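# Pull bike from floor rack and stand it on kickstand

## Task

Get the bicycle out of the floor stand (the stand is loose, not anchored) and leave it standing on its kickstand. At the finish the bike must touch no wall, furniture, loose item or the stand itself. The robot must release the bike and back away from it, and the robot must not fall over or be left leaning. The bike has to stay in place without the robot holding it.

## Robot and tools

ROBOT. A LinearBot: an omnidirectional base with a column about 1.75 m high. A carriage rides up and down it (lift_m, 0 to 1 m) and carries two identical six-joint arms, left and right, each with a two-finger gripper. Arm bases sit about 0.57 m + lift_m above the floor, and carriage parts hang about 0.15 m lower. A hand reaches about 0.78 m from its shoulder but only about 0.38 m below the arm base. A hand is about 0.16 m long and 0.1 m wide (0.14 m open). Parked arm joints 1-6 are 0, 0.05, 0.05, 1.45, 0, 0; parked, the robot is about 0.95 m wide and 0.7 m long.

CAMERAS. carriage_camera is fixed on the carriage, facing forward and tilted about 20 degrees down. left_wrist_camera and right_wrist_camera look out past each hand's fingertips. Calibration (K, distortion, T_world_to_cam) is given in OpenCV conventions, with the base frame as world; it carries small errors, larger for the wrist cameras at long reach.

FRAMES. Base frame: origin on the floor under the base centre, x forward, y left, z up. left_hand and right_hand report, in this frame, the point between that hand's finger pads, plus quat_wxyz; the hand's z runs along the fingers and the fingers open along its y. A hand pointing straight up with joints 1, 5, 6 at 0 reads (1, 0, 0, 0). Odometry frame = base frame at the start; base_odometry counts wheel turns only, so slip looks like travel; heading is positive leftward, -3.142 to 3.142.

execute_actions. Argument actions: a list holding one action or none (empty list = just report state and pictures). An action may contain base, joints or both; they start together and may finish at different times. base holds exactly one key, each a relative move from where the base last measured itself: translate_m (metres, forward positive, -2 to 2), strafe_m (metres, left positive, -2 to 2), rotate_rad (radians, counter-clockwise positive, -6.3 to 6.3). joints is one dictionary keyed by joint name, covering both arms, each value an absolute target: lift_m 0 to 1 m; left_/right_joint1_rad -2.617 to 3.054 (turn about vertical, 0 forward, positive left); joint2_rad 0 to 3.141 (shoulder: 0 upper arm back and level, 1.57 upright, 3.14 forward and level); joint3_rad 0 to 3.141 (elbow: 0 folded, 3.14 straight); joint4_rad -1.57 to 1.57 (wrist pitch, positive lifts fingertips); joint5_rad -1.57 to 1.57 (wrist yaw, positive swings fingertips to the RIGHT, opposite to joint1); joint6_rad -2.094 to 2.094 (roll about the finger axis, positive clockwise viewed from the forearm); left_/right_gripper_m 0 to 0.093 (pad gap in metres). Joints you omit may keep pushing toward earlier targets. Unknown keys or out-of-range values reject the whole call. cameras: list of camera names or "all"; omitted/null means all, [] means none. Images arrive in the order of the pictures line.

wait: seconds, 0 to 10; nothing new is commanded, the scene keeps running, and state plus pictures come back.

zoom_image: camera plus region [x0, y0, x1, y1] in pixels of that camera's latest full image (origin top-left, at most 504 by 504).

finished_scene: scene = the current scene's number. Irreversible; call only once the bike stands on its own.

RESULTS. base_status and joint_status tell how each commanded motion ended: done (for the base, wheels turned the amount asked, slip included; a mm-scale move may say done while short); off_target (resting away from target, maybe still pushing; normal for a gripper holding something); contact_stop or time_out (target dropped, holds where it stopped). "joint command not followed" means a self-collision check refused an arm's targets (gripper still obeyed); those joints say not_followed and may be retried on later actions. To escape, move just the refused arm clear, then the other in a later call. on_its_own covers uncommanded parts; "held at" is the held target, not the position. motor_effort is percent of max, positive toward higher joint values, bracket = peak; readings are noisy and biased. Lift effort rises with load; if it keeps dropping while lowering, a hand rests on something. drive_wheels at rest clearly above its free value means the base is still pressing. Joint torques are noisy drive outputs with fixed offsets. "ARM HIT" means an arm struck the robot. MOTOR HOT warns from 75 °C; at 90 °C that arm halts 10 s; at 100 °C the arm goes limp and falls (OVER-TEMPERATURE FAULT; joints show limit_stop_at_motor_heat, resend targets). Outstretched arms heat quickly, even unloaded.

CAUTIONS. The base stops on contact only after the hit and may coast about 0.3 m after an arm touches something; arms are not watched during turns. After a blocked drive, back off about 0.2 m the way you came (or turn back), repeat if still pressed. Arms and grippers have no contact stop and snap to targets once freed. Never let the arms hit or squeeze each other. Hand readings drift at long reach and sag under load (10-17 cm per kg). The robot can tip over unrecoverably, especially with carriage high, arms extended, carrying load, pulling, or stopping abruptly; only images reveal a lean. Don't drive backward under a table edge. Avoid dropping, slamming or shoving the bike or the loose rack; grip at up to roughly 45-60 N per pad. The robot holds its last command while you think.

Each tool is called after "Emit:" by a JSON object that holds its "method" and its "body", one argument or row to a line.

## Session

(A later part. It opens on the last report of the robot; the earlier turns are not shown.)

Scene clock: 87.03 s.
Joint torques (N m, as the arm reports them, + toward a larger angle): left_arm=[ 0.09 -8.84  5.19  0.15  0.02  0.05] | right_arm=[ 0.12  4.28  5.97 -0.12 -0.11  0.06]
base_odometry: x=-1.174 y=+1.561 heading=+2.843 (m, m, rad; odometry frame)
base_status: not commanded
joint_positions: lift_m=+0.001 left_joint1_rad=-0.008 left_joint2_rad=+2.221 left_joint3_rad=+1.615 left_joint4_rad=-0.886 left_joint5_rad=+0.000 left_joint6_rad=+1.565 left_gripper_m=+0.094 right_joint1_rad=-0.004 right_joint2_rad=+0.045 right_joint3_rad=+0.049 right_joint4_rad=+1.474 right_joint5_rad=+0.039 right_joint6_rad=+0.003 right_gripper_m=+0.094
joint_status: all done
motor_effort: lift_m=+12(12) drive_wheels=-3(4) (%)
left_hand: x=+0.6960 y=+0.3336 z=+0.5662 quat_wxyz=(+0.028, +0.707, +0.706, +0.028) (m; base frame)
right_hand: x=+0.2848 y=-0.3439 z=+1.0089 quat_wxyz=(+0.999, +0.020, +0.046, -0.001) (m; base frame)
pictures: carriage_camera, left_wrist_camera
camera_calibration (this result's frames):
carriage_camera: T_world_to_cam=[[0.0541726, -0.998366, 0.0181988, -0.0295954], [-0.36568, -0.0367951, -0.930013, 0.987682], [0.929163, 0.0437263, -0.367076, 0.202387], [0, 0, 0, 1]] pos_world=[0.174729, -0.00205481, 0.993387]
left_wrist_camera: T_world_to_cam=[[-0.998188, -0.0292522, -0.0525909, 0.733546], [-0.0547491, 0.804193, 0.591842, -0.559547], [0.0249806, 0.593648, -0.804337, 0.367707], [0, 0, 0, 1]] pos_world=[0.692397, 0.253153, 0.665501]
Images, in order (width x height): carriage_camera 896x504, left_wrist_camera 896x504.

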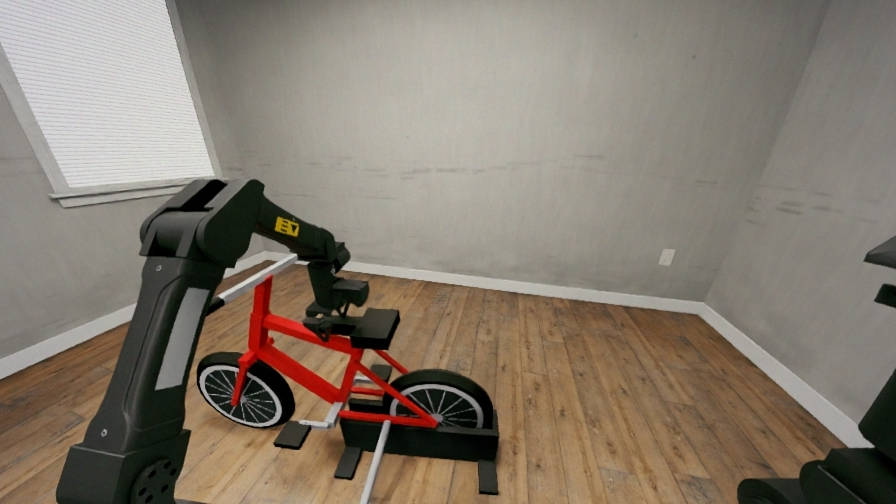

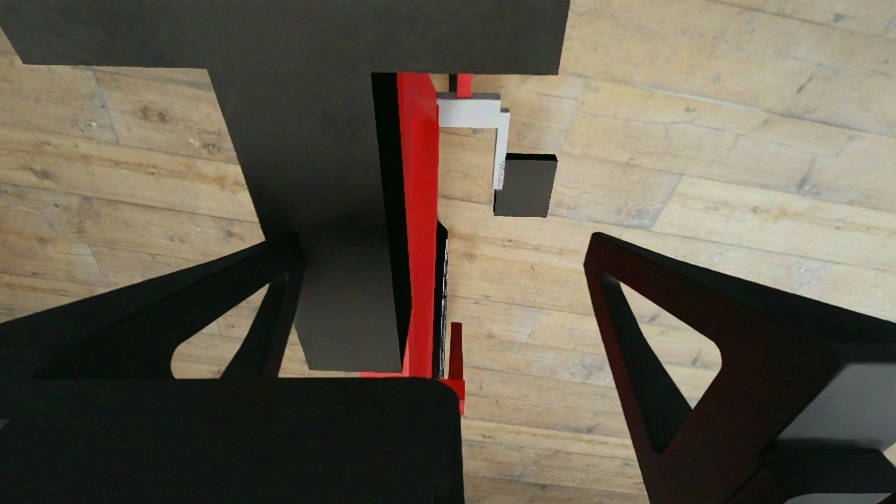

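Overshot; go forward 0.022.

Emit:
{"method": "execute_actions", "body": {
  "actions": [
    {"joints":{"lift_m":0.05}}
  ],
  "cameras": []
}}

Emit:
{"method": "execute_actions", "body": {
  "actions": [
    {"base":{"translate_m":0.024}}
  ],
  "cameras": ["left_wrist_camera"]
}}

Emit:
{"method": "execute_actions", "body": {
  "actions": [
    {"joints":{"lift_m":0.0}}
  ],
  "cameras": ["carriage_camera","left_wrist_camera"]
}}

Scene clock: 90.90 s.
Joint torques (N m, as the arm reports them, + toward a larger angle): left_arm=[  0.15 -12.68   4.9    0.2    0.     0.06] | right_arm=[ 0.1   4.27  5.97 -0.12 -0.11  0.07]
base_odometry: x=-1.174 y=+1.561 heading=+2.843 (m, m, rad; odometry frame)
base_status: not commanded
joint_positions: lift_m=+0.050 left_joint1_rad=-0.008 left_joint2_rad=+2.263 left_joint3_rad=+1.615 left_joint4_rad=-0.910 left_joint5_rad=+0.000 left_joint6_rad=+1.565 left_gripper_m=+0.094 right_joint1_rad=-0.004 right_joint2_rad=+0.045 right_joint3_rad=+0.049 right_joint4_rad=+1.474 right_joint5_rad=+0.039 right_joint6_rad=+0.003 right_gripper_m=+0.094
joint_status: all done
motor_effort: lift_m=+18(21) drive_wheels=-4(4) (%)
left_hand: x=+0.6845 y=+0.3337 z=+0.5976 quat_wxyz=(+0.005, +0.708, +0.706, +0.005) (m; base frame)
right_hand: x=+0.2848 y=-0.3439 z=+1.0580 quat_wxyz=(+0.999, +0.020, +0.046, -0.001) (m; base frame)
pictures: none
No camera images: the call's "cameras" was empty. Leave "cameras" out to get every camera's image.

Scene clock: 91.90 s.
Joint torques (N m, as the arm reports them, + toward a larger angle): left_arm=[  0.18 -12.68   4.9    0.24   0.01   0.06] | right_arm=[ 0.11  4.25  5.96 -0.12 -0.1   0.07]
base_odometry: x=-1.197 y=+1.568 heading=+2.843 (m, m, rad; odometry frame)
base_status: done
joint_positions: lift_m=+0.050 left_joint1_rad=-0.008 left_joint2_rad=+2.263 left_joint3_rad=+1.615 left_joint4_rad=-0.914 left_joint5_rad=+0.000 left_joint6_rad=+1.565 left_gripper_m=+0.094 right_joint1_rad=-0.004 right_joint2_rad=+0.045 right_joint3_rad=+0.049 right_joint4_rad=+1.474 right_joint5_rad=+0.039 right_joint6_rad=+0.003 right_gripper_m=+0.094
joint_status: not commanded
motor_effort: lift_m=+16(18) drive_wheels=+4(5) (%)
left_hand: x=+0.6835 y=+0.3337 z=+0.5976 quat_wxyz=(+0.003, +0.708, +0.706, +0.003) (m; base frame)
right_hand: x=+0.2848 y=-0.3439 z=+1.0580 quat_wxyz=(+0.999, +0.020, +0.046, -0.001) (m; base frame)
pictures: left_wrist_camera
camera_calibration (this result's frames):
left_wrist_camera: T_world_to_cam=[[-0.999419, -0.0292425, 0.0175271, 0.681645], [-0.0130919, 0.803866, 0.594666, -0.608979], [-0.031479, 0.594091, -0.803781, 0.431371], [0, 0, 0, 1]] pos_world=[0.686855, 0.253197, 0.69692]
Images, in order (width x height): left_wrist_camera 896x504.

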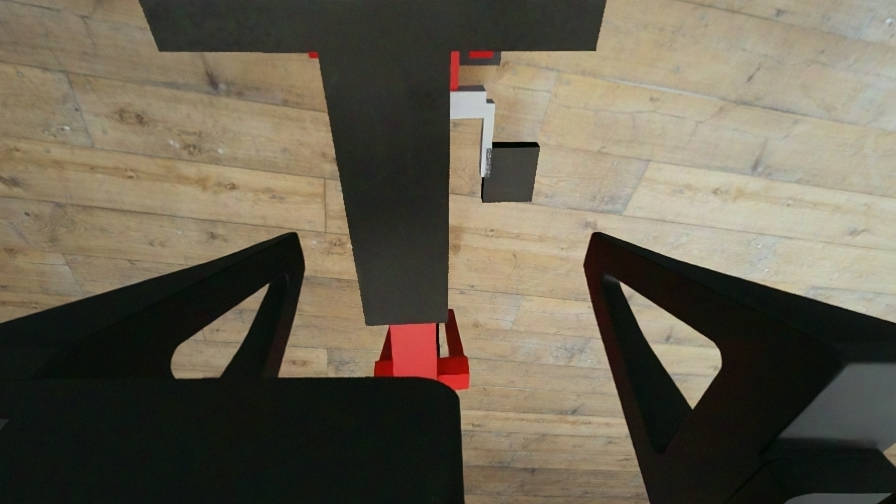

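Scene clock: 92.63 s.
Joint torques (N m, as the arm reports them, + toward a larger angle): left_arm=[  0.15 -12.79   4.89   0.26   0.02   0.06] | right_arm=[ 0.09  4.21  5.94 -0.12 -0.1   0.05]
base_odometry: x=-1.197 y=+1.568 heading=+2.843 (m, m, rad; odometry frame)
base_status: not commanded
joint_positions: lift_m=+0.000 left_joint1_rad=-0.008 left_joint2_rad=+2.266 left_joint3_rad=+1.615 left_joint4_rad=-0.918 left_joint5_rad=+0.000 left_joint6_rad=+1.565 left_gripper_m=+0.094 right_joint1_rad=-0.004 right_joint2_rad=+0.045 right_joint3_rad=+0.049 right_joint4_rad=+1.474 right_joint5_rad=+0.039 right_joint6_rad=+0.003 right_gripper_m=+0.094
joint_status: all done
motor_effort: lift_m=+13(14) drive_wheels=+4(4) (%)
left_hand: x=+0.6820 y=+0.3337 z=+0.5473 quat_wxyz=(+0.001, +0.708, +0.706, +0.001) (m; base frame)
right_hand: x=+0.2848 y=-0.3439 z=+1.0087 quat_wxyz=(+0.999, +0.020, +0.046, -0.001) (m; base frame)
pictures: carriage_camera, left_wrist_camera
camera_calibration (this result's frames):
carriage_camera: T_world_to_cam=[[0.0541726, -0.998366, 0.0181988, -0.0295914], [-0.36568, -0.0367951, -0.930013, 0.987479], [0.929163, 0.0437263, -0.367076, 0.202306], [0, 0, 0, 1]] pos_world=[0.174729, -0.00205481, 0.993168]
left_wrist_camera: T_world_to_cam=[[-0.999275, -0.0292436, 0.0243874, 0.677262], [-0.00900825, 0.803834, 0.594786, -0.581901], [-0.0369971, 0.594135, -0.803514, 0.394447], [0, 0, 0, 1]] pos_world=[0.686123, 0.253203, 0.646534]
Images, in order (width x height): carriage_camera 896x504, left_wrist_camera 896x504.

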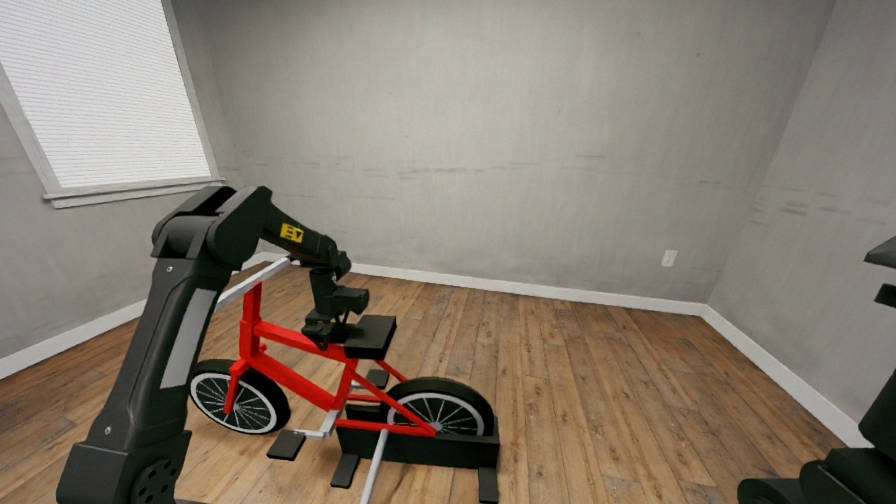

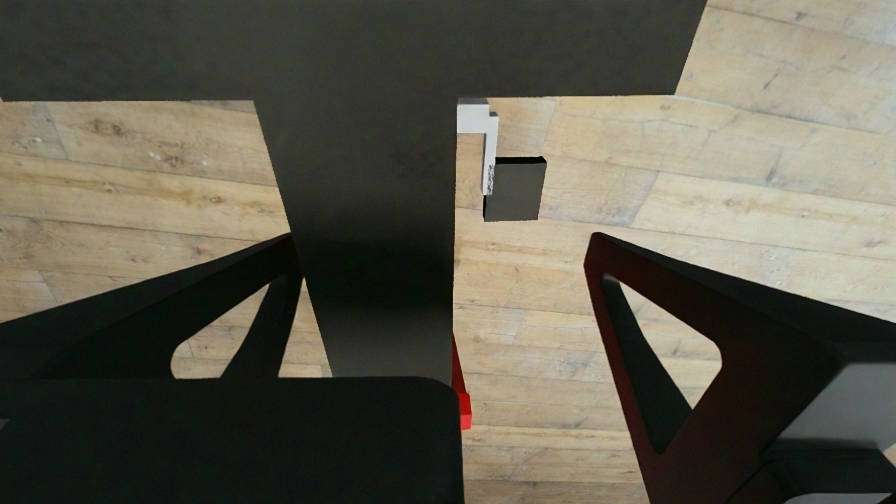

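Emit:
{"method": "execute_actions", "body": {
  "actions": [
    {"joints":{"left_gripper_m":0.0}}
  ],
  "cameras": ["left_wrist_camera"]
}}

Emit:
{"method": "execute_actions", "body": {
  "actions": [
    {"base":{"strafe_m":0.2}}
  ],
  "cameras": ["carriage_camera","left_wrist_camera"]
}}

Scene clock: 98.43 s.
Joint torques (N m, as the arm reports them, + toward a larger angle): left_arm=[  0.12 -12.97   5.03  -0.21   0.01   0.07] | right_arm=[ 0.12  4.29  5.99 -0.11 -0.1   0.06]
base_odometry: x=-1.197 y=+1.568 heading=+2.843 (m, m, rad; odometry frame)
base_status: not commanded
joint_positions: lift_m=+0.000 left_joint1_rad=-0.008 left_joint2_rad=+2.266 left_joint3_rad=+1.615 left_joint4_rad=-0.851 left_joint5_rad=-0.001 left_joint6_rad=+1.563 left_gripper_m=+0.039 right_joint1_rad=-0.004 right_joint2_rad=+0.045 right_joint3_rad=+0.049 right_joint4_rad=+1.474 right_joint5_rad=+0.039 right_joint6_rad=+0.003 right_gripper_m=+0.094
joint_status: left_gripper_m off_target (ended at +0.039, target +0.000)
motor_effort: lift_m=+12(13) drive_wheels=+3(4) (%)
left_hand: x=+0.6985 y=+0.3337 z=+0.5478 quat_wxyz=(+0.024, +0.707, +0.707, +0.024) (m; base frame)
right_hand: x=+0.2848 y=-0.3439 z=+1.0087 quat_wxyz=(+0.999, +0.020, +0.046, -0.001) (m; base frame)
pictures: left_wrist_camera
camera_calibration (this result's frames):
left_wrist_camera: T_world_to_cam=[[-0.99859, -0.0315455, -0.0427, 0.730773], [-0.0507349, 0.8039, 0.592597, -0.551725], [0.0156328, 0.593928, -0.804367, 0.359338], [0, 0, 0, 1]] pos_world=[0.696133, 0.253163, 0.647194]
Images, in order (width x height): left_wrist_camera 896x504.

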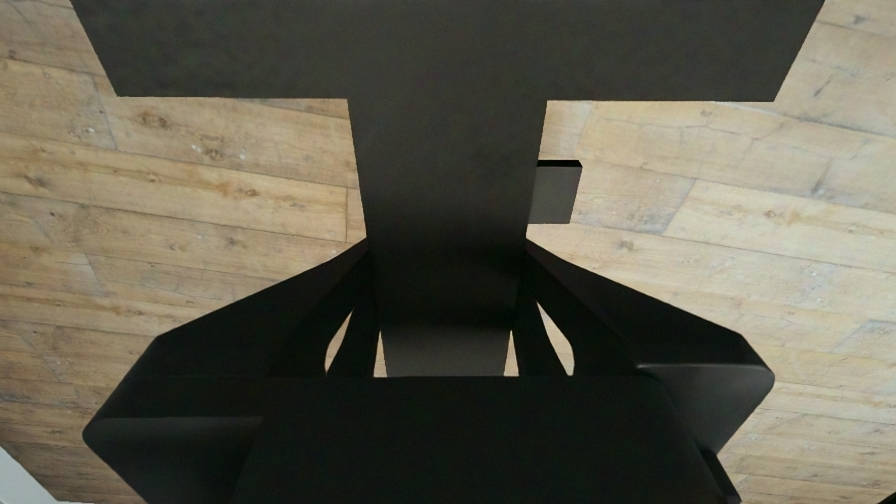

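Scene clock: 99.63 s.
Joint torques (N m, as the arm reports them, + toward a larger angle): left_arm=[  2.88 -13.07   5.02  -0.18  -0.89   0.4 ] | right_arm=[ 0.11  4.17  5.84 -0.13 -0.11  0.06]
base_odometry: x=-1.212 y=+1.523 heading=+2.841 (m, m, rad; odometry frame)
base_status: strafe_m contact_stop (by the wheels' count: +0.047 of +0.200)
joint_positions: lift_m=+0.000 left_joint1_rad=-0.043 left_joint2_rad=+2.268 left_joint3_rad=+1.615 left_joint4_rad=-0.857 left_joint5_rad=+0.109 left_joint6_rad=+1.529 left_gripper_m=+0.039 right_joint1_rad=-0.004 right_joint2_rad=+0.046 right_joint3_rad=+0.050 right_joint4_rad=+1.474 right_joint5_rad=+0.039 right_joint6_rad=+0.003 right_gripper_m=+0.094
joint_status: not commanded
motor_effort: lift_m=+13(14) drive_wheels=+3(11) (%)
left_hand: x=+0.6956 y=+0.2994 z=+0.5481 quat_wxyz=(+0.060, +0.708, +0.704, -0.019) (m; base frame)
right_hand: x=+0.2849 y=-0.3437 z=+1.0089 quat_wxyz=(+0.999, +0.019, +0.046, -0.001) (m; base frame)
pictures: carriage_camera, left_wrist_camera
camera_calibration (this result's frames):
carriage_camera: T_world_to_cam=[[0.0541726, -0.998366, 0.0181988, -0.0295911], [-0.36568, -0.0367951, -0.930013, 0.98746], [0.929163, 0.0437263, -0.367076, 0.202299], [0, 0, 0, 1]] pos_world=[0.174729, -0.00205481, 0.993148]
left_wrist_camera: T_world_to_cam=[[-0.999265, -0.0266859, -0.0275053, 0.717499], [-0.0368684, 0.865293, 0.49991, -0.501711], [0.0104596, 0.500556, -0.865641, 0.445098], [0, 0, 0, 1]] pos_world=[0.693819, 0.230478, 0.65584]
Images, in order (width x height): carriage_camera 896x504, left_wrist_camera 896x504.

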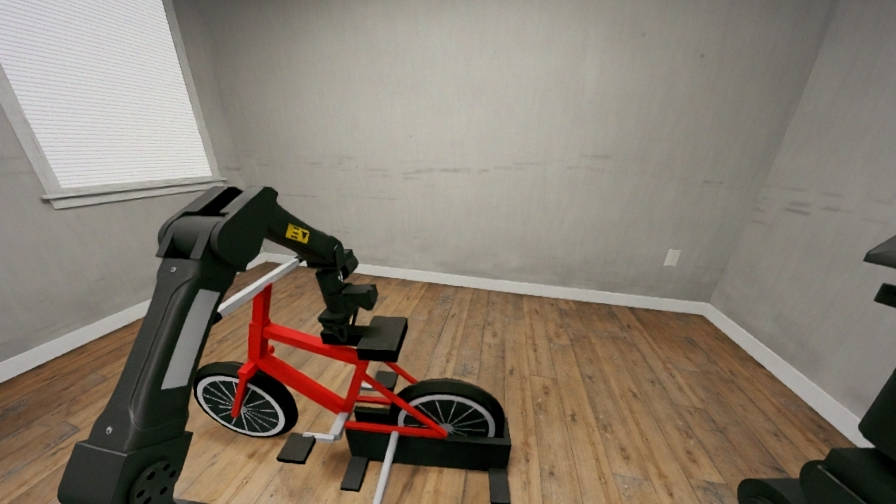

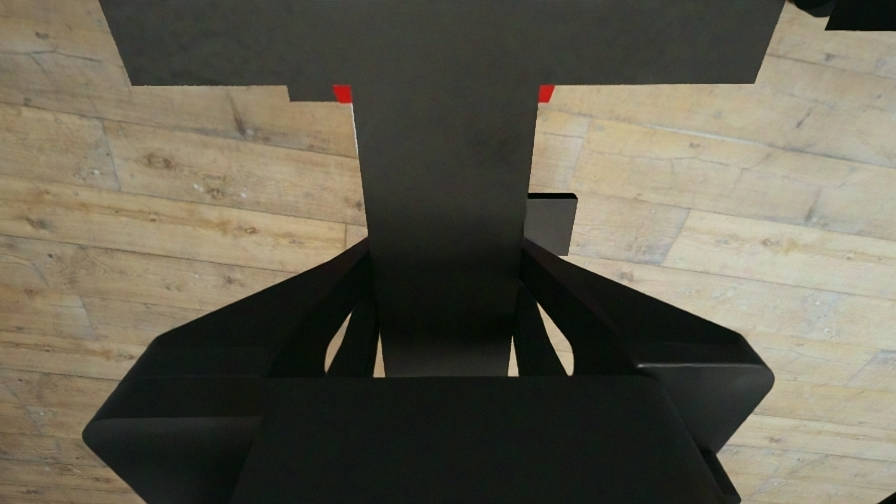

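Emit:
{"method": "execute_actions", "body": {
  "actions": [
    {"base":{"strafe_m":0.12},"joints":{"left_joint1_rad":0.05,"left_joint5_rad":-0.05}}
  ],
  "cameras": ["carriage_camera"]
}}

Scene clock: 105.87 s.
Joint torques (N m, as the arm reports them, + toward a larger angle): left_arm=[  2.76 -13.     4.96  -0.15  -1.15  -0.03] | right_arm=[ 0.15  4.18  5.87 -0.12 -0.1   0.07]
base_odometry: x=-1.247 y=+1.408 heading=+2.841 (m, m, rad; odometry frame)
base_status: done
joint_positions: lift_m=+0.000 left_joint1_rad=+0.014 left_joint2_rad=+2.268 left_joint3_rad=+1.615 left_joint4_rad=-0.864 left_joint5_rad=+0.086 left_joint6_rad=+1.575 left_gripper_m=+0.039 right_joint1_rad=-0.004 right_joint2_rad=+0.046 right_joint3_rad=+0.050 right_joint4_rad=+1.474 right_joint5_rad=+0.039 right_joint6_rad=+0.003 right_gripper_m=+0.094
joint_status: left_joint1_rad off_target (ended at +0.014, target +0.050); left_joint5_rad off_target (ended at +0.086, target -0.050)
motor_effort: lift_m=+14(15) drive_wheels=+2(10) (%)
left_hand: x=+0.6953 y=+0.3283 z=+0.5476 quat_wxyz=(+0.050, +0.704, +0.709, -0.011) (m; base frame)
right_hand: x=+0.2849 y=-0.3437 z=+1.0089 quat_wxyz=(+0.999, +0.019, +0.046, -0.001) (m; base frame)
pictures: carriage_camera
camera_calibration (this result's frames):
carriage_camera: T_world_to_cam=[[0.0541726, -0.998366, 0.0181988, -0.0295911], [-0.36568, -0.0367951, -0.930013, 0.98746], [0.929163, 0.0437263, -0.367076, 0.202299], [0, 0, 0, 1]] pos_world=[0.174729, -0.00205481, 0.993148]
Images, in order (width x height): carriage_camera 896x504.

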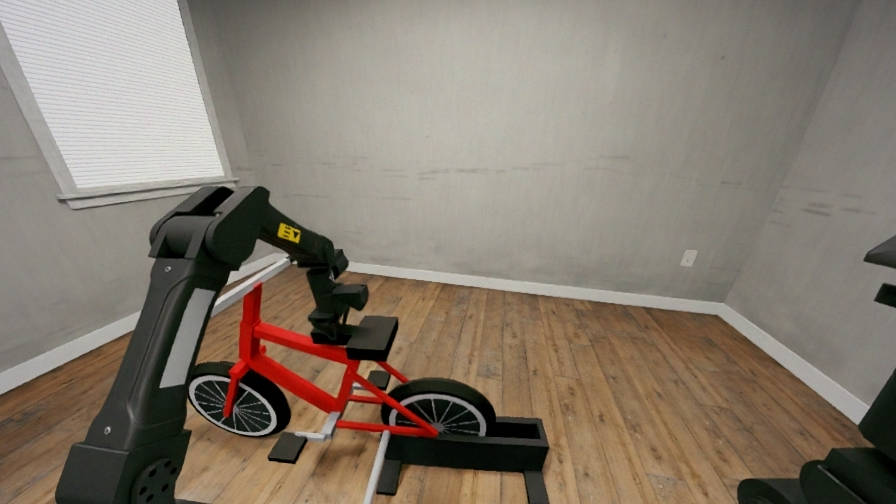

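Emit:
{"method": "execute_actions", "body": {
  "actions": [
    {"base":{"strafe_m":0.28},"joints":{"left_joint1_rad":0.05,"left_joint5_rad":-0.05}}
  ],
  "cameras": ["carriage_camera"]
}}

Scene clock: 112.80 s.
Joint torques (N m, as the arm reports them, + toward a larger angle): left_arm=[ -0.81 -13.49   4.9   -0.14   0.02  -0.29] | right_arm=[ 0.12  4.25  5.9  -0.11 -0.11  0.06]
base_odometry: x=-1.330 y=+1.141 heading=+2.841 (m, m, rad; odometry frame)
base_status: done
joint_positions: lift_m=+0.000 left_joint1_rad=+0.062 left_joint2_rad=+2.271 left_joint3_rad=+1.615 left_joint4_rad=-0.865 left_joint5_rad=-0.056 left_joint6_rad=+1.605 left_gripper_m=+0.039 right_joint1_rad=-0.004 right_joint2_rad=+0.046 right_joint3_rad=+0.050 right_joint4_rad=+1.474 right_joint5_rad=+0.039 right_joint6_rad=+0.003 right_gripper_m=+0.094
joint_status: all done
motor_effort: lift_m=+13(14) drive_wheels=-1(9) (%)
left_hand: x=+0.6929 y=+0.3734 z=+0.5457 quat_wxyz=(-0.004, +0.696, +0.717, +0.037) (m; base frame)
right_hand: x=+0.2849 y=-0.3437 z=+1.0089 quat_wxyz=(+0.999, +0.019, +0.046, -0.001) (m; base frame)
pictures: carriage_camera
camera_calibration (this result's frames):
carriage_camera: T_world_to_cam=[[0.0541726, -0.998366, 0.0181988, -0.0295911], [-0.36568, -0.0367951, -0.930013, 0.98746], [0.929163, 0.0437263, -0.367076, 0.202299], [0, 0, 0, 1]] pos_world=[0.174729, -0.00205481, 0.993148]
Images, in order (width x height): carriage_camera 896x504.

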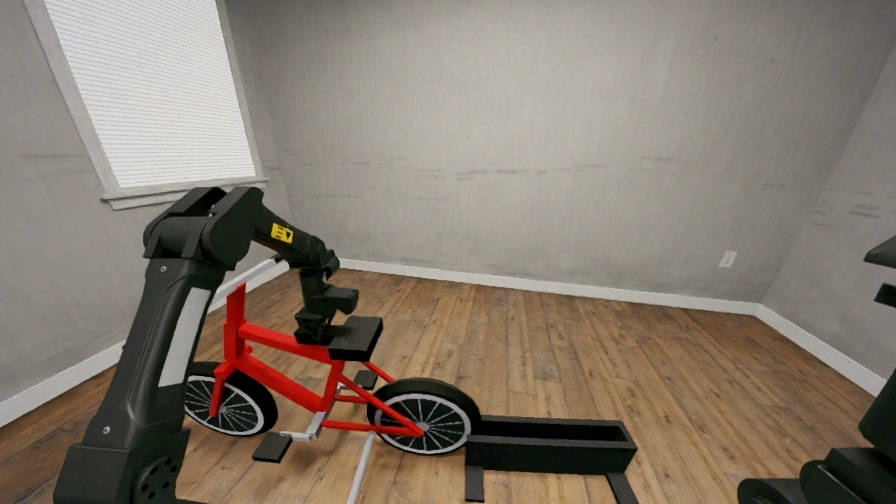

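Emit:
{"method": "execute_actions", "body": {
  "actions": [
    {"base":{"strafe_m":0.13},"joints":{"left_joint1_rad":0.05}}
  ],
  "cameras": ["carriage_camera"]
}}

Emit:
{"method": "execute_actions", "body": {
  "actions": [
    {"base":{"translate_m":-0.03},"joints":{"left_joint1_rad":0.05}}
  ],
  "cameras": ["carriage_camera"]
}}

Scene clock: 119.33 s.
Joint torques (N m, as the arm reports them, + toward a larger angle): left_arm=[ -0.65 -13.48   4.92  -0.1   -0.04  -0.27] | right_arm=[ 0.1   4.24  5.87 -0.12 -0.08  0.06]
base_odometry: x=-1.369 y=+1.017 heading=+2.841 (m, m, rad; odometry frame)
base_status: done
joint_positions: lift_m=+0.000 left_joint1_rad=+0.060 left_joint2_rad=+2.271 left_joint3_rad=+1.615 left_joint4_rad=-0.869 left_joint5_rad=-0.046 left_joint6_rad=+1.600 left_gripper_m=+0.039 right_joint1_rad=-0.004 right_joint2_rad=+0.046 right_joint3_rad=+0.050 right_joint4_rad=+1.474 right_joint5_rad=+0.039 right_joint6_rad=+0.003 right_gripper_m=+0.094
joint_status: all done
motor_effort: lift_m=+15(12) drive_wheels=-1(9) (%)
left_hand: x=+0.6921 y=+0.3708 z=+0.5455 quat_wxyz=(-0.001, +0.695, +0.718, +0.032) (m; base frame)
right_hand: x=+0.2849 y=-0.3437 z=+1.0089 quat_wxyz=(+0.999, +0.019, +0.046, -0.001) (m; base frame)
pictures: carriage_camera
camera_calibration (this result's frames):
carriage_camera: T_world_to_cam=[[0.0541726, -0.998366, 0.0181988, -0.0295911], [-0.36568, -0.0367951, -0.930013, 0.98746], [0.929163, 0.0437263, -0.367076, 0.202299], [0, 0, 0, 1]] pos_world=[0.174729, -0.00205481, 0.993148]
Images, in order (width x height): carriage_camera 896x504.

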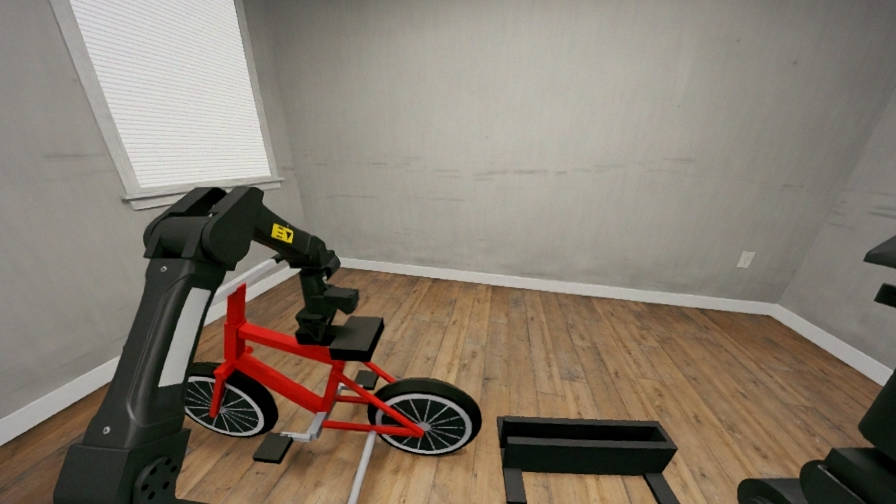

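Scene clock: 120.30 s.
Joint torques (N m, as the arm reports them, + toward a larger angle): left_arm=[ -0.62 -13.75   4.94  -0.38  -0.06  -0.24] | right_arm=[ 0.09  4.22  5.85 -0.12 -0.1   0.06]
base_odometry: x=-1.340 y=+1.008 heading=+2.841 (m, m, rad; odometry frame)
base_status: done
joint_positions: lift_m=+0.000 left_joint1_rad=+0.060 left_joint2_rad=+2.274 left_joint3_rad=+1.615 left_joint4_rad=-0.833 left_joint5_rad=-0.044 left_joint6_rad=+1.599 left_gripper_m=+0.039 right_joint1_rad=-0.004 right_joint2_rad=+0.046 right_joint3_rad=+0.050 right_joint4_rad=+1.474 right_joint5_rad=+0.039 right_joint6_rad=+0.003 right_gripper_m=+0.094
joint_status: all done
motor_effort: lift_m=+15(13) drive_wheels=-1(4) (%)
left_hand: x=+0.7007 y=+0.3710 z=+0.5451 quat_wxyz=(+0.011, +0.694, +0.718, +0.044) (m; base frame)
right_hand: x=+0.2849 y=-0.3437 z=+1.0089 quat_wxyz=(+0.999, +0.019, +0.046, -0.001) (m; base frame)
pictures: carriage_camera
camera_calibration (this result's frames):
carriage_camera: T_world_to_cam=[[0.0541726, -0.998366, 0.0181988, -0.0295911], [-0.36568, -0.0367951, -0.930013, 0.98746], [0.929163, 0.0437263, -0.367076, 0.202299], [0, 0, 0, 1]] pos_world=[0.174729, -0.00205481, 0.993148]
Images, in order (width x height): carriage_camera 896x504.

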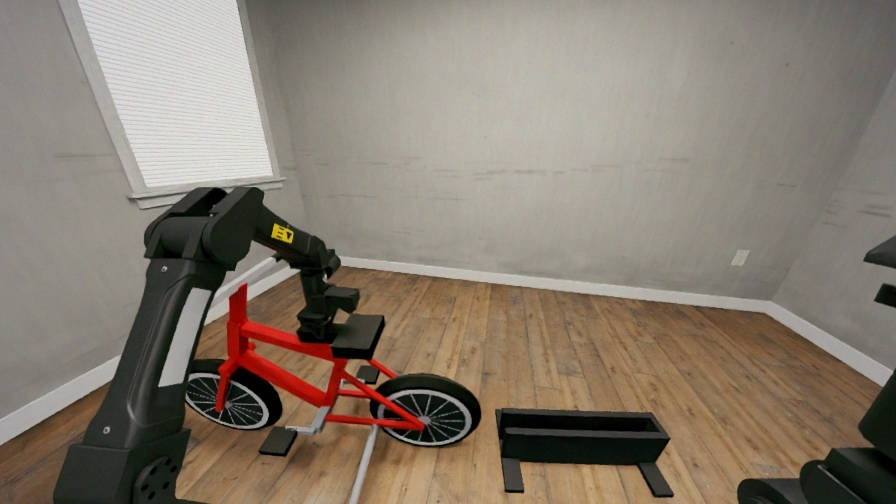

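Emit:
{"method": "execute_actions", "body": {
  "actions": [
    {"base":{"translate_m":-0.04},"joints":{"left_joint1_rad":0.05}}
  ],
  "cameras": ["carriage_camera"]
}}

Emit:
{"method": "execute_actions", "body": {
  "actions": [
    {"joints":{"left_gripper_m":0.07}}
  ],
  "cameras": ["carriage_camera","left_wrist_camera"]
}}

Scene clock: 125.50 s.
Joint torques (N m, as the arm reports them, + toward a larger angle): left_arm=[ -0.53 -14.32   5.05  -0.72  -0.07  -0.21] | right_arm=[ 0.12  4.23  5.96 -0.11 -0.09  0.06]
base_odometry: x=-1.302 y=+0.996 heading=+2.841 (m, m, rad; odometry frame)
base_status: done
joint_positions: lift_m=+0.000 left_joint1_rad=+0.059 left_joint2_rad=+2.280 left_joint3_rad=+1.615 left_joint4_rad=-0.786 left_joint5_rad=-0.043 left_joint6_rad=+1.595 left_gripper_m=+0.039 right_joint1_rad=-0.004 right_joint2_rad=+0.046 right_joint3_rad=+0.050 right_joint4_rad=+1.474 right_joint5_rad=+0.039 right_joint6_rad=+0.003 right_gripper_m=+0.094
joint_status: all done
motor_effort: lift_m=+12(14) drive_wheels=-2(4) (%)
left_hand: x=+0.7112 y=+0.3710 z=+0.5437 quat_wxyz=(+0.025, +0.692, +0.719, +0.059) (m; base frame)
right_hand: x=+0.2849 y=-0.3437 z=+1.0089 quat_wxyz=(+0.999, +0.019, +0.046, -0.001) (m; base frame)
pictures: carriage_camera
camera_calibration (this result's frames):
carriage_camera: T_world_to_cam=[[0.0541726, -0.998366, 0.0181988, -0.0295911], [-0.36568, -0.0367951, -0.930013, 0.98746], [0.929163, 0.0437263, -0.367076, 0.202299], [0, 0, 0, 1]] pos_world=[0.174729, -0.00205481, 0.993148]
Images, in order (width x height): carriage_camera 896x504.

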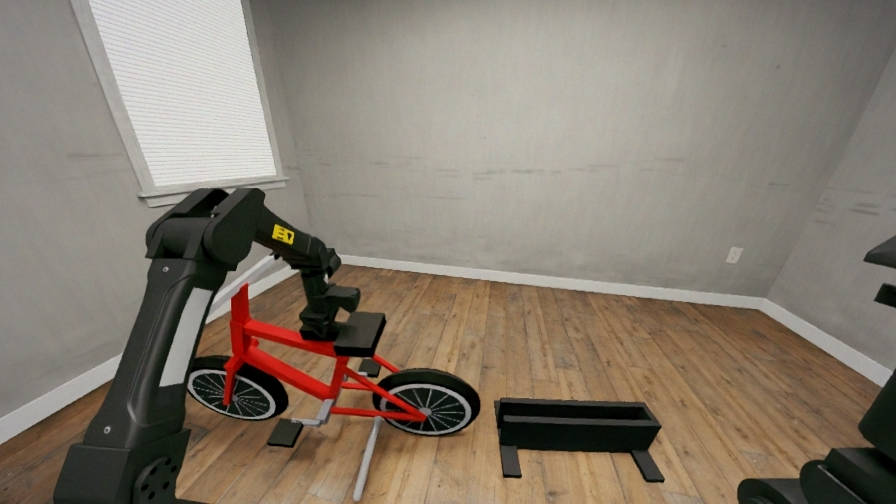

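Scene clock: 126.83 s.
Joint torques (N m, as the arm reports them, + toward a larger angle): left_arm=[ -0.51 -12.92   6.6    0.56   0.02  -0.04] | right_arm=[ 0.11  4.19  5.88 -0.11 -0.09  0.07]
base_odometry: x=-1.302 y=+0.996 heading=+2.841 (m, m, rad; odometry frame)
base_status: not commanded
joint_positions: lift_m=+0.000 left_joint1_rad=+0.058 left_joint2_rad=+2.270 left_joint3_rad=+1.588 left_joint4_rad=-0.971 left_joint5_rad=-0.053 left_joint6_rad=+1.578 left_gripper_m=+0.070 right_joint1_rad=-0.004 right_joint2_rad=+0.046 right_joint3_rad=+0.050 right_joint4_rad=+1.474 right_joint5_rad=+0.039 right_joint6_rad=+0.003 right_gripper_m=+0.094
joint_status: all done
motor_effort: lift_m=+14(14) drive_wheels=-1(3) (%)
left_hand: x=+0.6575 y=+0.3692 z=+0.5404 quat_wxyz=(-0.048, +0.689, +0.723, -0.012) (m; base frame)
right_hand: x=+0.2849 y=-0.3437 z=+1.0089 quat_wxyz=(+0.999, +0.019, +0.046, -0.001) (m; base frame)
pictures: carriage_camera, left_wrist_camera
camera_calibration (this result's frames):
carriage_camera: T_world_to_cam=[[0.0541726, -0.998366, 0.0181988, -0.0295911], [-0.36568, -0.0367951, -0.930013, 0.98746], [0.929163, 0.0437263, -0.367076, 0.202299], [0, 0, 0, 1]] pos_world=[0.174729, -0.00205481, 0.993148]
left_wrist_camera: T_world_to_cam=[[-0.990685, -0.0835726, 0.107516, 0.623471], [0.00364891, 0.772959, 0.634445, -0.624885], [-0.136128, 0.628927, -0.765454, 0.398747], [0, 0, 0, 1]] pos_world=[0.674224, 0.284333, 0.634644]
Images, in order (width x height): carriage_camera 896x504, left_wrist_camera 896x504.

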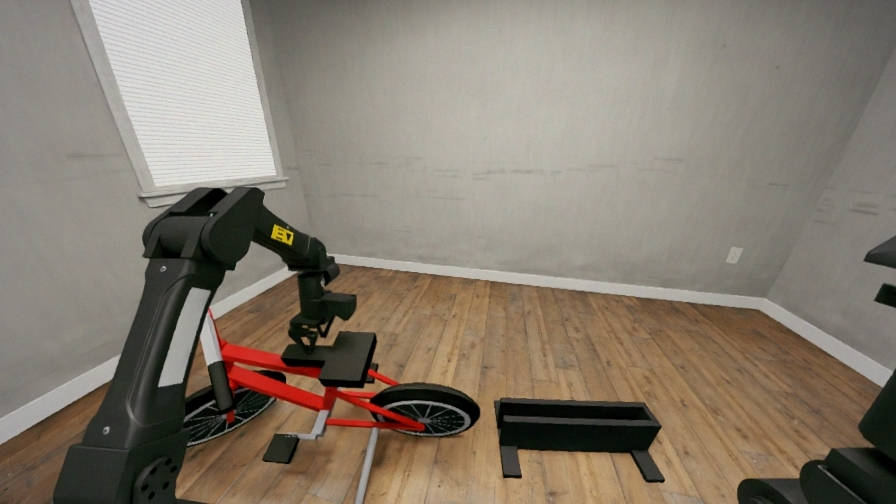

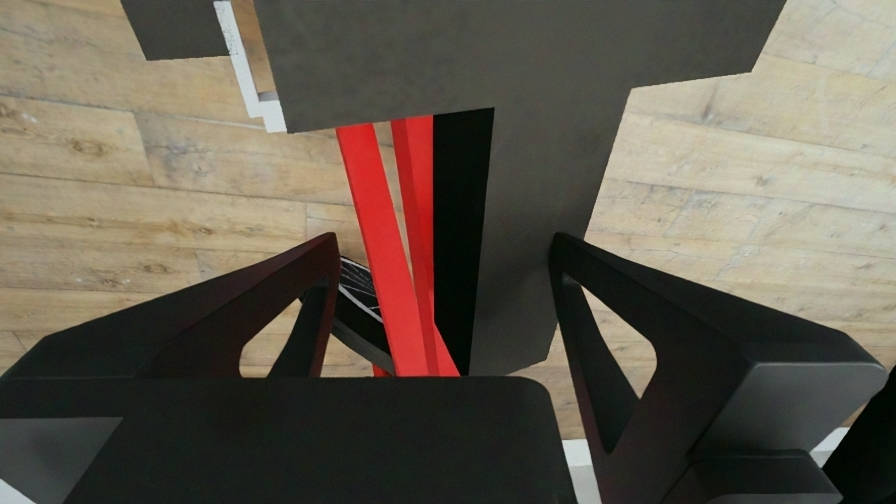

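Emit:
{"method": "execute_actions", "body": {
  "actions": [
    {"base":{"translate_m":-0.015},"joints":{"left_gripper_m":0.093}}
  ],
  "cameras": ["carriage_camera","left_wrist_camera"]
}}

Scene clock: 131.00 s.
Joint torques (N m, as the arm reports them, + toward a larger angle): left_arm=[ -0.46 -12.99   6.57   0.23   0.02  -0.05] | right_arm=[ 0.09  4.22  5.91 -0.13 -0.1   0.06]
base_odometry: x=-1.288 y=+0.991 heading=+2.841 (m, m, rad; odometry frame)
base_status: done
joint_positions: lift_m=+0.000 left_joint1_rad=+0.058 left_joint2_rad=+2.270 left_joint3_rad=+1.588 left_joint4_rad=-0.931 left_joint5_rad=-0.053 left_joint6_rad=+1.578 left_gripper_m=+0.093 right_joint1_rad=-0.004 right_joint2_rad=+0.046 right_joint3_rad=+0.050 right_joint4_rad=+1.474 right_joint5_rad=+0.039 right_joint6_rad=+0.003 right_gripper_m=+0.094
joint_status: all done
motor_effort: lift_m=+14(14) drive_wheels=-1(6) (%)
left_hand: x=+0.6674 y=+0.3698 z=+0.5398 quat_wxyz=(-0.034, +0.689, +0.724, +0.003) (m; base frame)
right_hand: x=+0.2849 y=-0.3437 z=+1.0089 quat_wxyz=(+0.999, +0.019, +0.046, -0.001) (m; base frame)
pictures: carriage_camera, left_wrist_camera
camera_calibration (this result's frames):
carriage_camera: T_world_to_cam=[[0.0541726, -0.998366, 0.0181988, -0.0295911], [-0.36568, -0.0367951, -0.930013, 0.98746], [0.929163, 0.0437263, -0.367076, 0.202299], [0, 0, 0, 1]] pos_world=[0.174729, -0.00205481, 0.993148]
left_wrist_camera: T_world_to_cam=[[-0.994213, -0.083778, 0.0672509, 0.657555], [-0.0219951, 0.771466, 0.63589, -0.608084], [-0.105155, 0.63073, -0.768844, 0.379748], [0, 0, 0, 1]] pos_world=[0.680307, 0.284687, 0.63442]
Images, in order (width x height): carriage_camera 896x504, left_wrist_camera 896x504.

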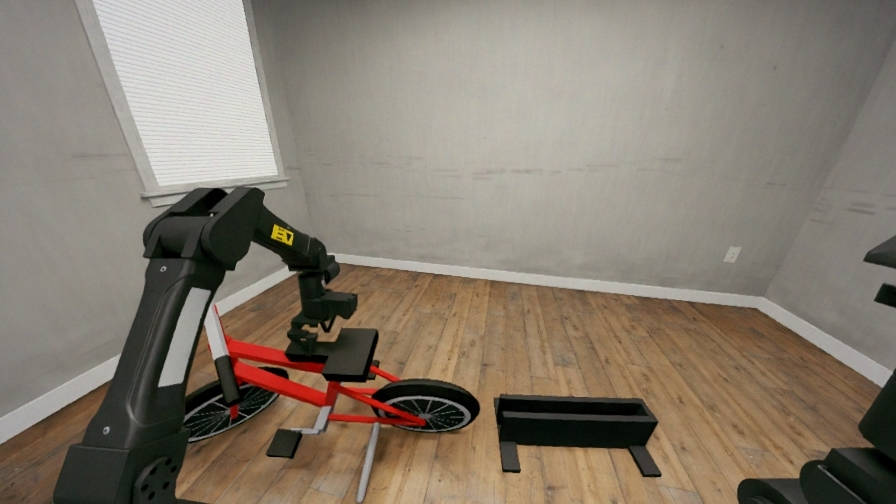

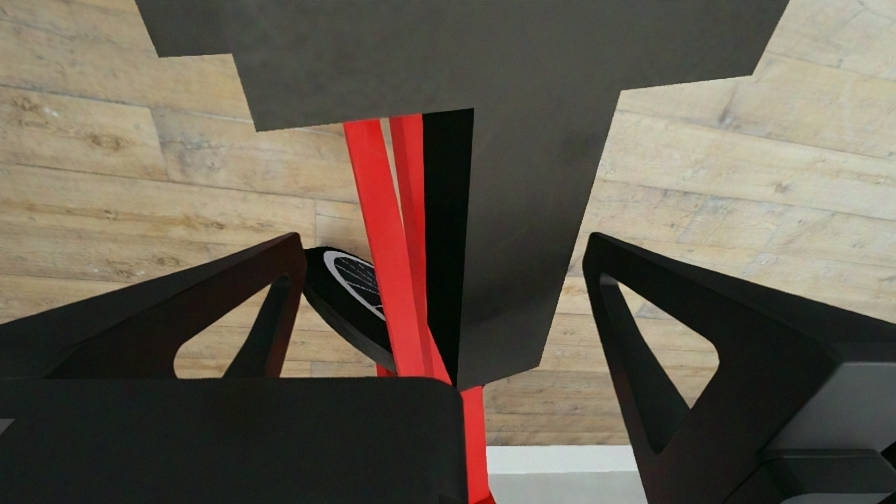

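Bike appears self-supporting. Raise slowly.

Emit:
{"method": "execute_actions", "body": {
  "actions": [
    {"joints":{"lift_m":0.07}}
  ],
  "cameras": ["carriage_camera"]
}}

Scene clock: 133.70 s.
Joint torques (N m, as the arm reports them, + toward a larger angle): left_arm=[ -0.55 -12.84   6.62   0.21   0.    -0.05] | right_arm=[ 0.06  4.33  5.87 -0.09 -0.1   0.06]
base_odometry: x=-1.288 y=+0.991 heading=+2.841 (m, m, rad; odometry frame)
base_status: not commanded
joint_positions: lift_m=+0.070 left_joint1_rad=+0.058 left_joint2_rad=+2.268 left_joint3_rad=+1.588 left_joint4_rad=-0.922 left_joint5_rad=-0.053 left_joint6_rad=+1.578 left_gripper_m=+0.093 right_joint1_rad=-0.004 right_joint2_rad=+0.046 right_joint3_rad=+0.050 right_joint4_rad=+1.474 right_joint5_rad=+0.039 right_joint6_rad=+0.003 right_gripper_m=+0.094
joint_status: all done
motor_effort: lift_m=+17(21) drive_wheels=-1(1) (%)
left_hand: x=+0.6698 y=+0.3699 z=+0.6099 quat_wxyz=(-0.030, +0.689, +0.724, +0.007) (m; base frame)
right_hand: x=+0.2849 y=-0.3437 z=+1.0782 quat_wxyz=(+0.999, +0.019, +0.046, -0.001) (m; base frame)
pictures: carriage_camera
camera_calibration (this result's frames):
carriage_camera: T_world_to_cam=[[0.0541726, -0.998366, 0.0181988, -0.0308531], [-0.36568, -0.0367951, -0.930013, 1.05195], [0.929163, 0.0437263, -0.367076, 0.227754], [0, 0, 0, 1]] pos_world=[0.174729, -0.00205481, 1.06249]
Images, in order (width x height): carriage_camera 896x504.

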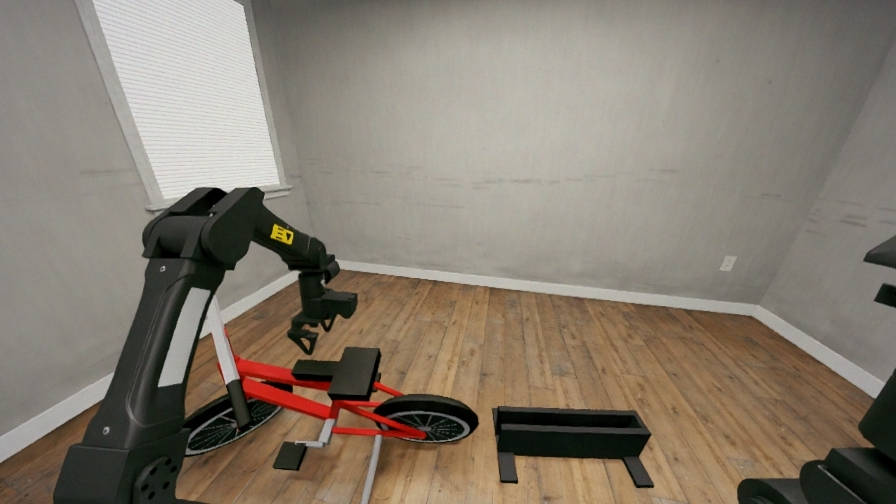

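Lift further, then back off.

Emit:
{"method": "execute_actions", "body": {
  "actions": [
    {"joints":{"lift_m":0.3}}
  ],
  "cameras": []
}}

Emit:
{"method": "execute_actions", "body": {
  "actions": [
    {"base":{"translate_m":-0.7},"joints":{"left_joint1_rad":0,"left_joint2_rad":0.05,"left_joint3_rad":0.05,"left_joint4_rad":1.45,"left_joint5_rad":0,"left_joint6_rad":0}}
  ],
  "cameras": ["carriage_camera"]
}}

Scene clock: 138.13 s.
Joint torques (N m, as the arm reports them, + toward a larger angle): left_arm=[ -0.45 -12.97   6.6    0.2    0.01  -0.05] | right_arm=[ 0.09  4.19  5.93 -0.11 -0.11  0.06]
base_odometry: x=-1.288 y=+0.991 heading=+2.841 (m, m, rad; odometry frame)
base_status: not commanded
joint_positions: lift_m=+0.300 left_joint1_rad=+0.058 left_joint2_rad=+2.268 left_joint3_rad=+1.588 left_joint4_rad=-0.920 left_joint5_rad=-0.053 left_joint6_rad=+1.578 left_gripper_m=+0.093 right_joint1_rad=-0.004 right_joint2_rad=+0.046 right_joint3_rad=+0.050 right_joint4_rad=+1.474 right_joint5_rad=+0.039 right_joint6_rad=+0.003 right_gripper_m=+0.094
joint_status: all done
motor_effort: lift_m=+17(20) drive_wheels=-1(0) (%)
left_hand: x=+0.6704 y=+0.3699 z=+0.8397 quat_wxyz=(-0.029, +0.689, +0.724, +0.007) (m; base frame)
right_hand: x=+0.2849 y=-0.3437 z=+1.3082 quat_wxyz=(+0.999, +0.019, +0.046, -0.001) (m; base frame)
pictures: none
No camera images: the call's "cameras" was empty. Leave "cameras" out to get every camera's image.

Scene clock: 141.77 s.
Joint torques (N m, as the arm reports them, + toward a larger angle): left_arm=[ 0.37  3.27  4.06 -0.21  0.01 -0.04] | right_arm=[ 0.07  4.19  5.92 -0.12 -0.11  0.06]
base_odometry: x=-0.619 y=+0.784 heading=+2.841 (m, m, rad; odometry frame)
base_status: done
joint_positions: lift_m=+0.300 left_joint1_rad=-0.004 left_joint2_rad=+0.059 left_joint3_rad=+0.075 left_joint4_rad=+1.458 left_joint5_rad=-0.005 left_joint6_rad=+0.007 left_gripper_m=+0.093 right_joint1_rad=-0.004 right_joint2_rad=+0.046 right_joint3_rad=+0.050 right_joint4_rad=+1.474 right_joint5_rad=+0.039 right_joint6_rad=+0.003 right_gripper_m=+0.094
joint_status: all done
motor_effort: lift_m=+18(17) drive_wheels=-1(6) (%)
left_hand: x=+0.2855 y=+0.3377 z=+1.3147 quat_wxyz=(+0.999, -0.002, +0.048, +0.002) (m; base frame)
right_hand: x=+0.2848 y=-0.3437 z=+1.3082 quat_wxyz=(+0.999, +0.019, +0.046, -0.001) (m; base frame)
pictures: carriage_camera
camera_calibration (this result's frames):
carriage_camera: T_world_to_cam=[[0.0541726, -0.998366, 0.0181988, -0.035038], [-0.36568, -0.0367951, -0.930013, 1.26582], [0.929163, 0.0437263, -0.367076, 0.312166], [0, 0, 0, 1]] pos_world=[0.174729, -0.00205481, 1.29245]
Images, in order (width x height): carriage_camera 896x504.

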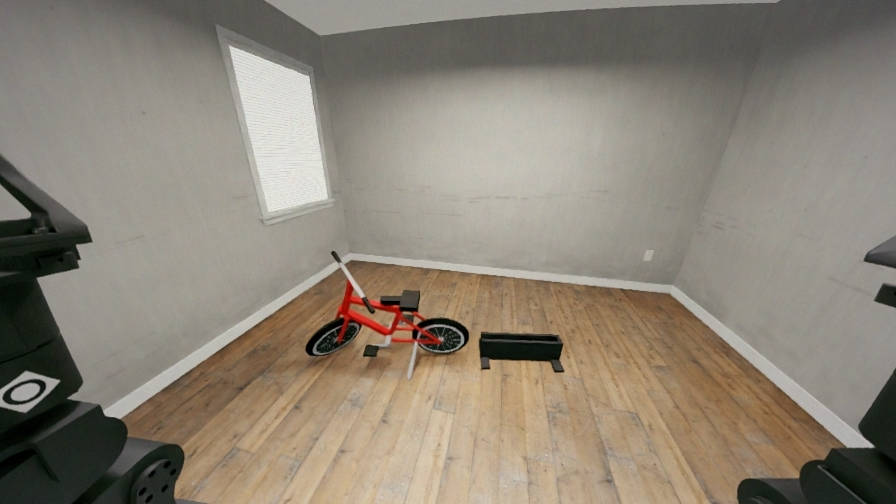

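Emit:
{"method": "finished_scene", "body": {
  "scene": 1
}}

The scene is finished: the task was done.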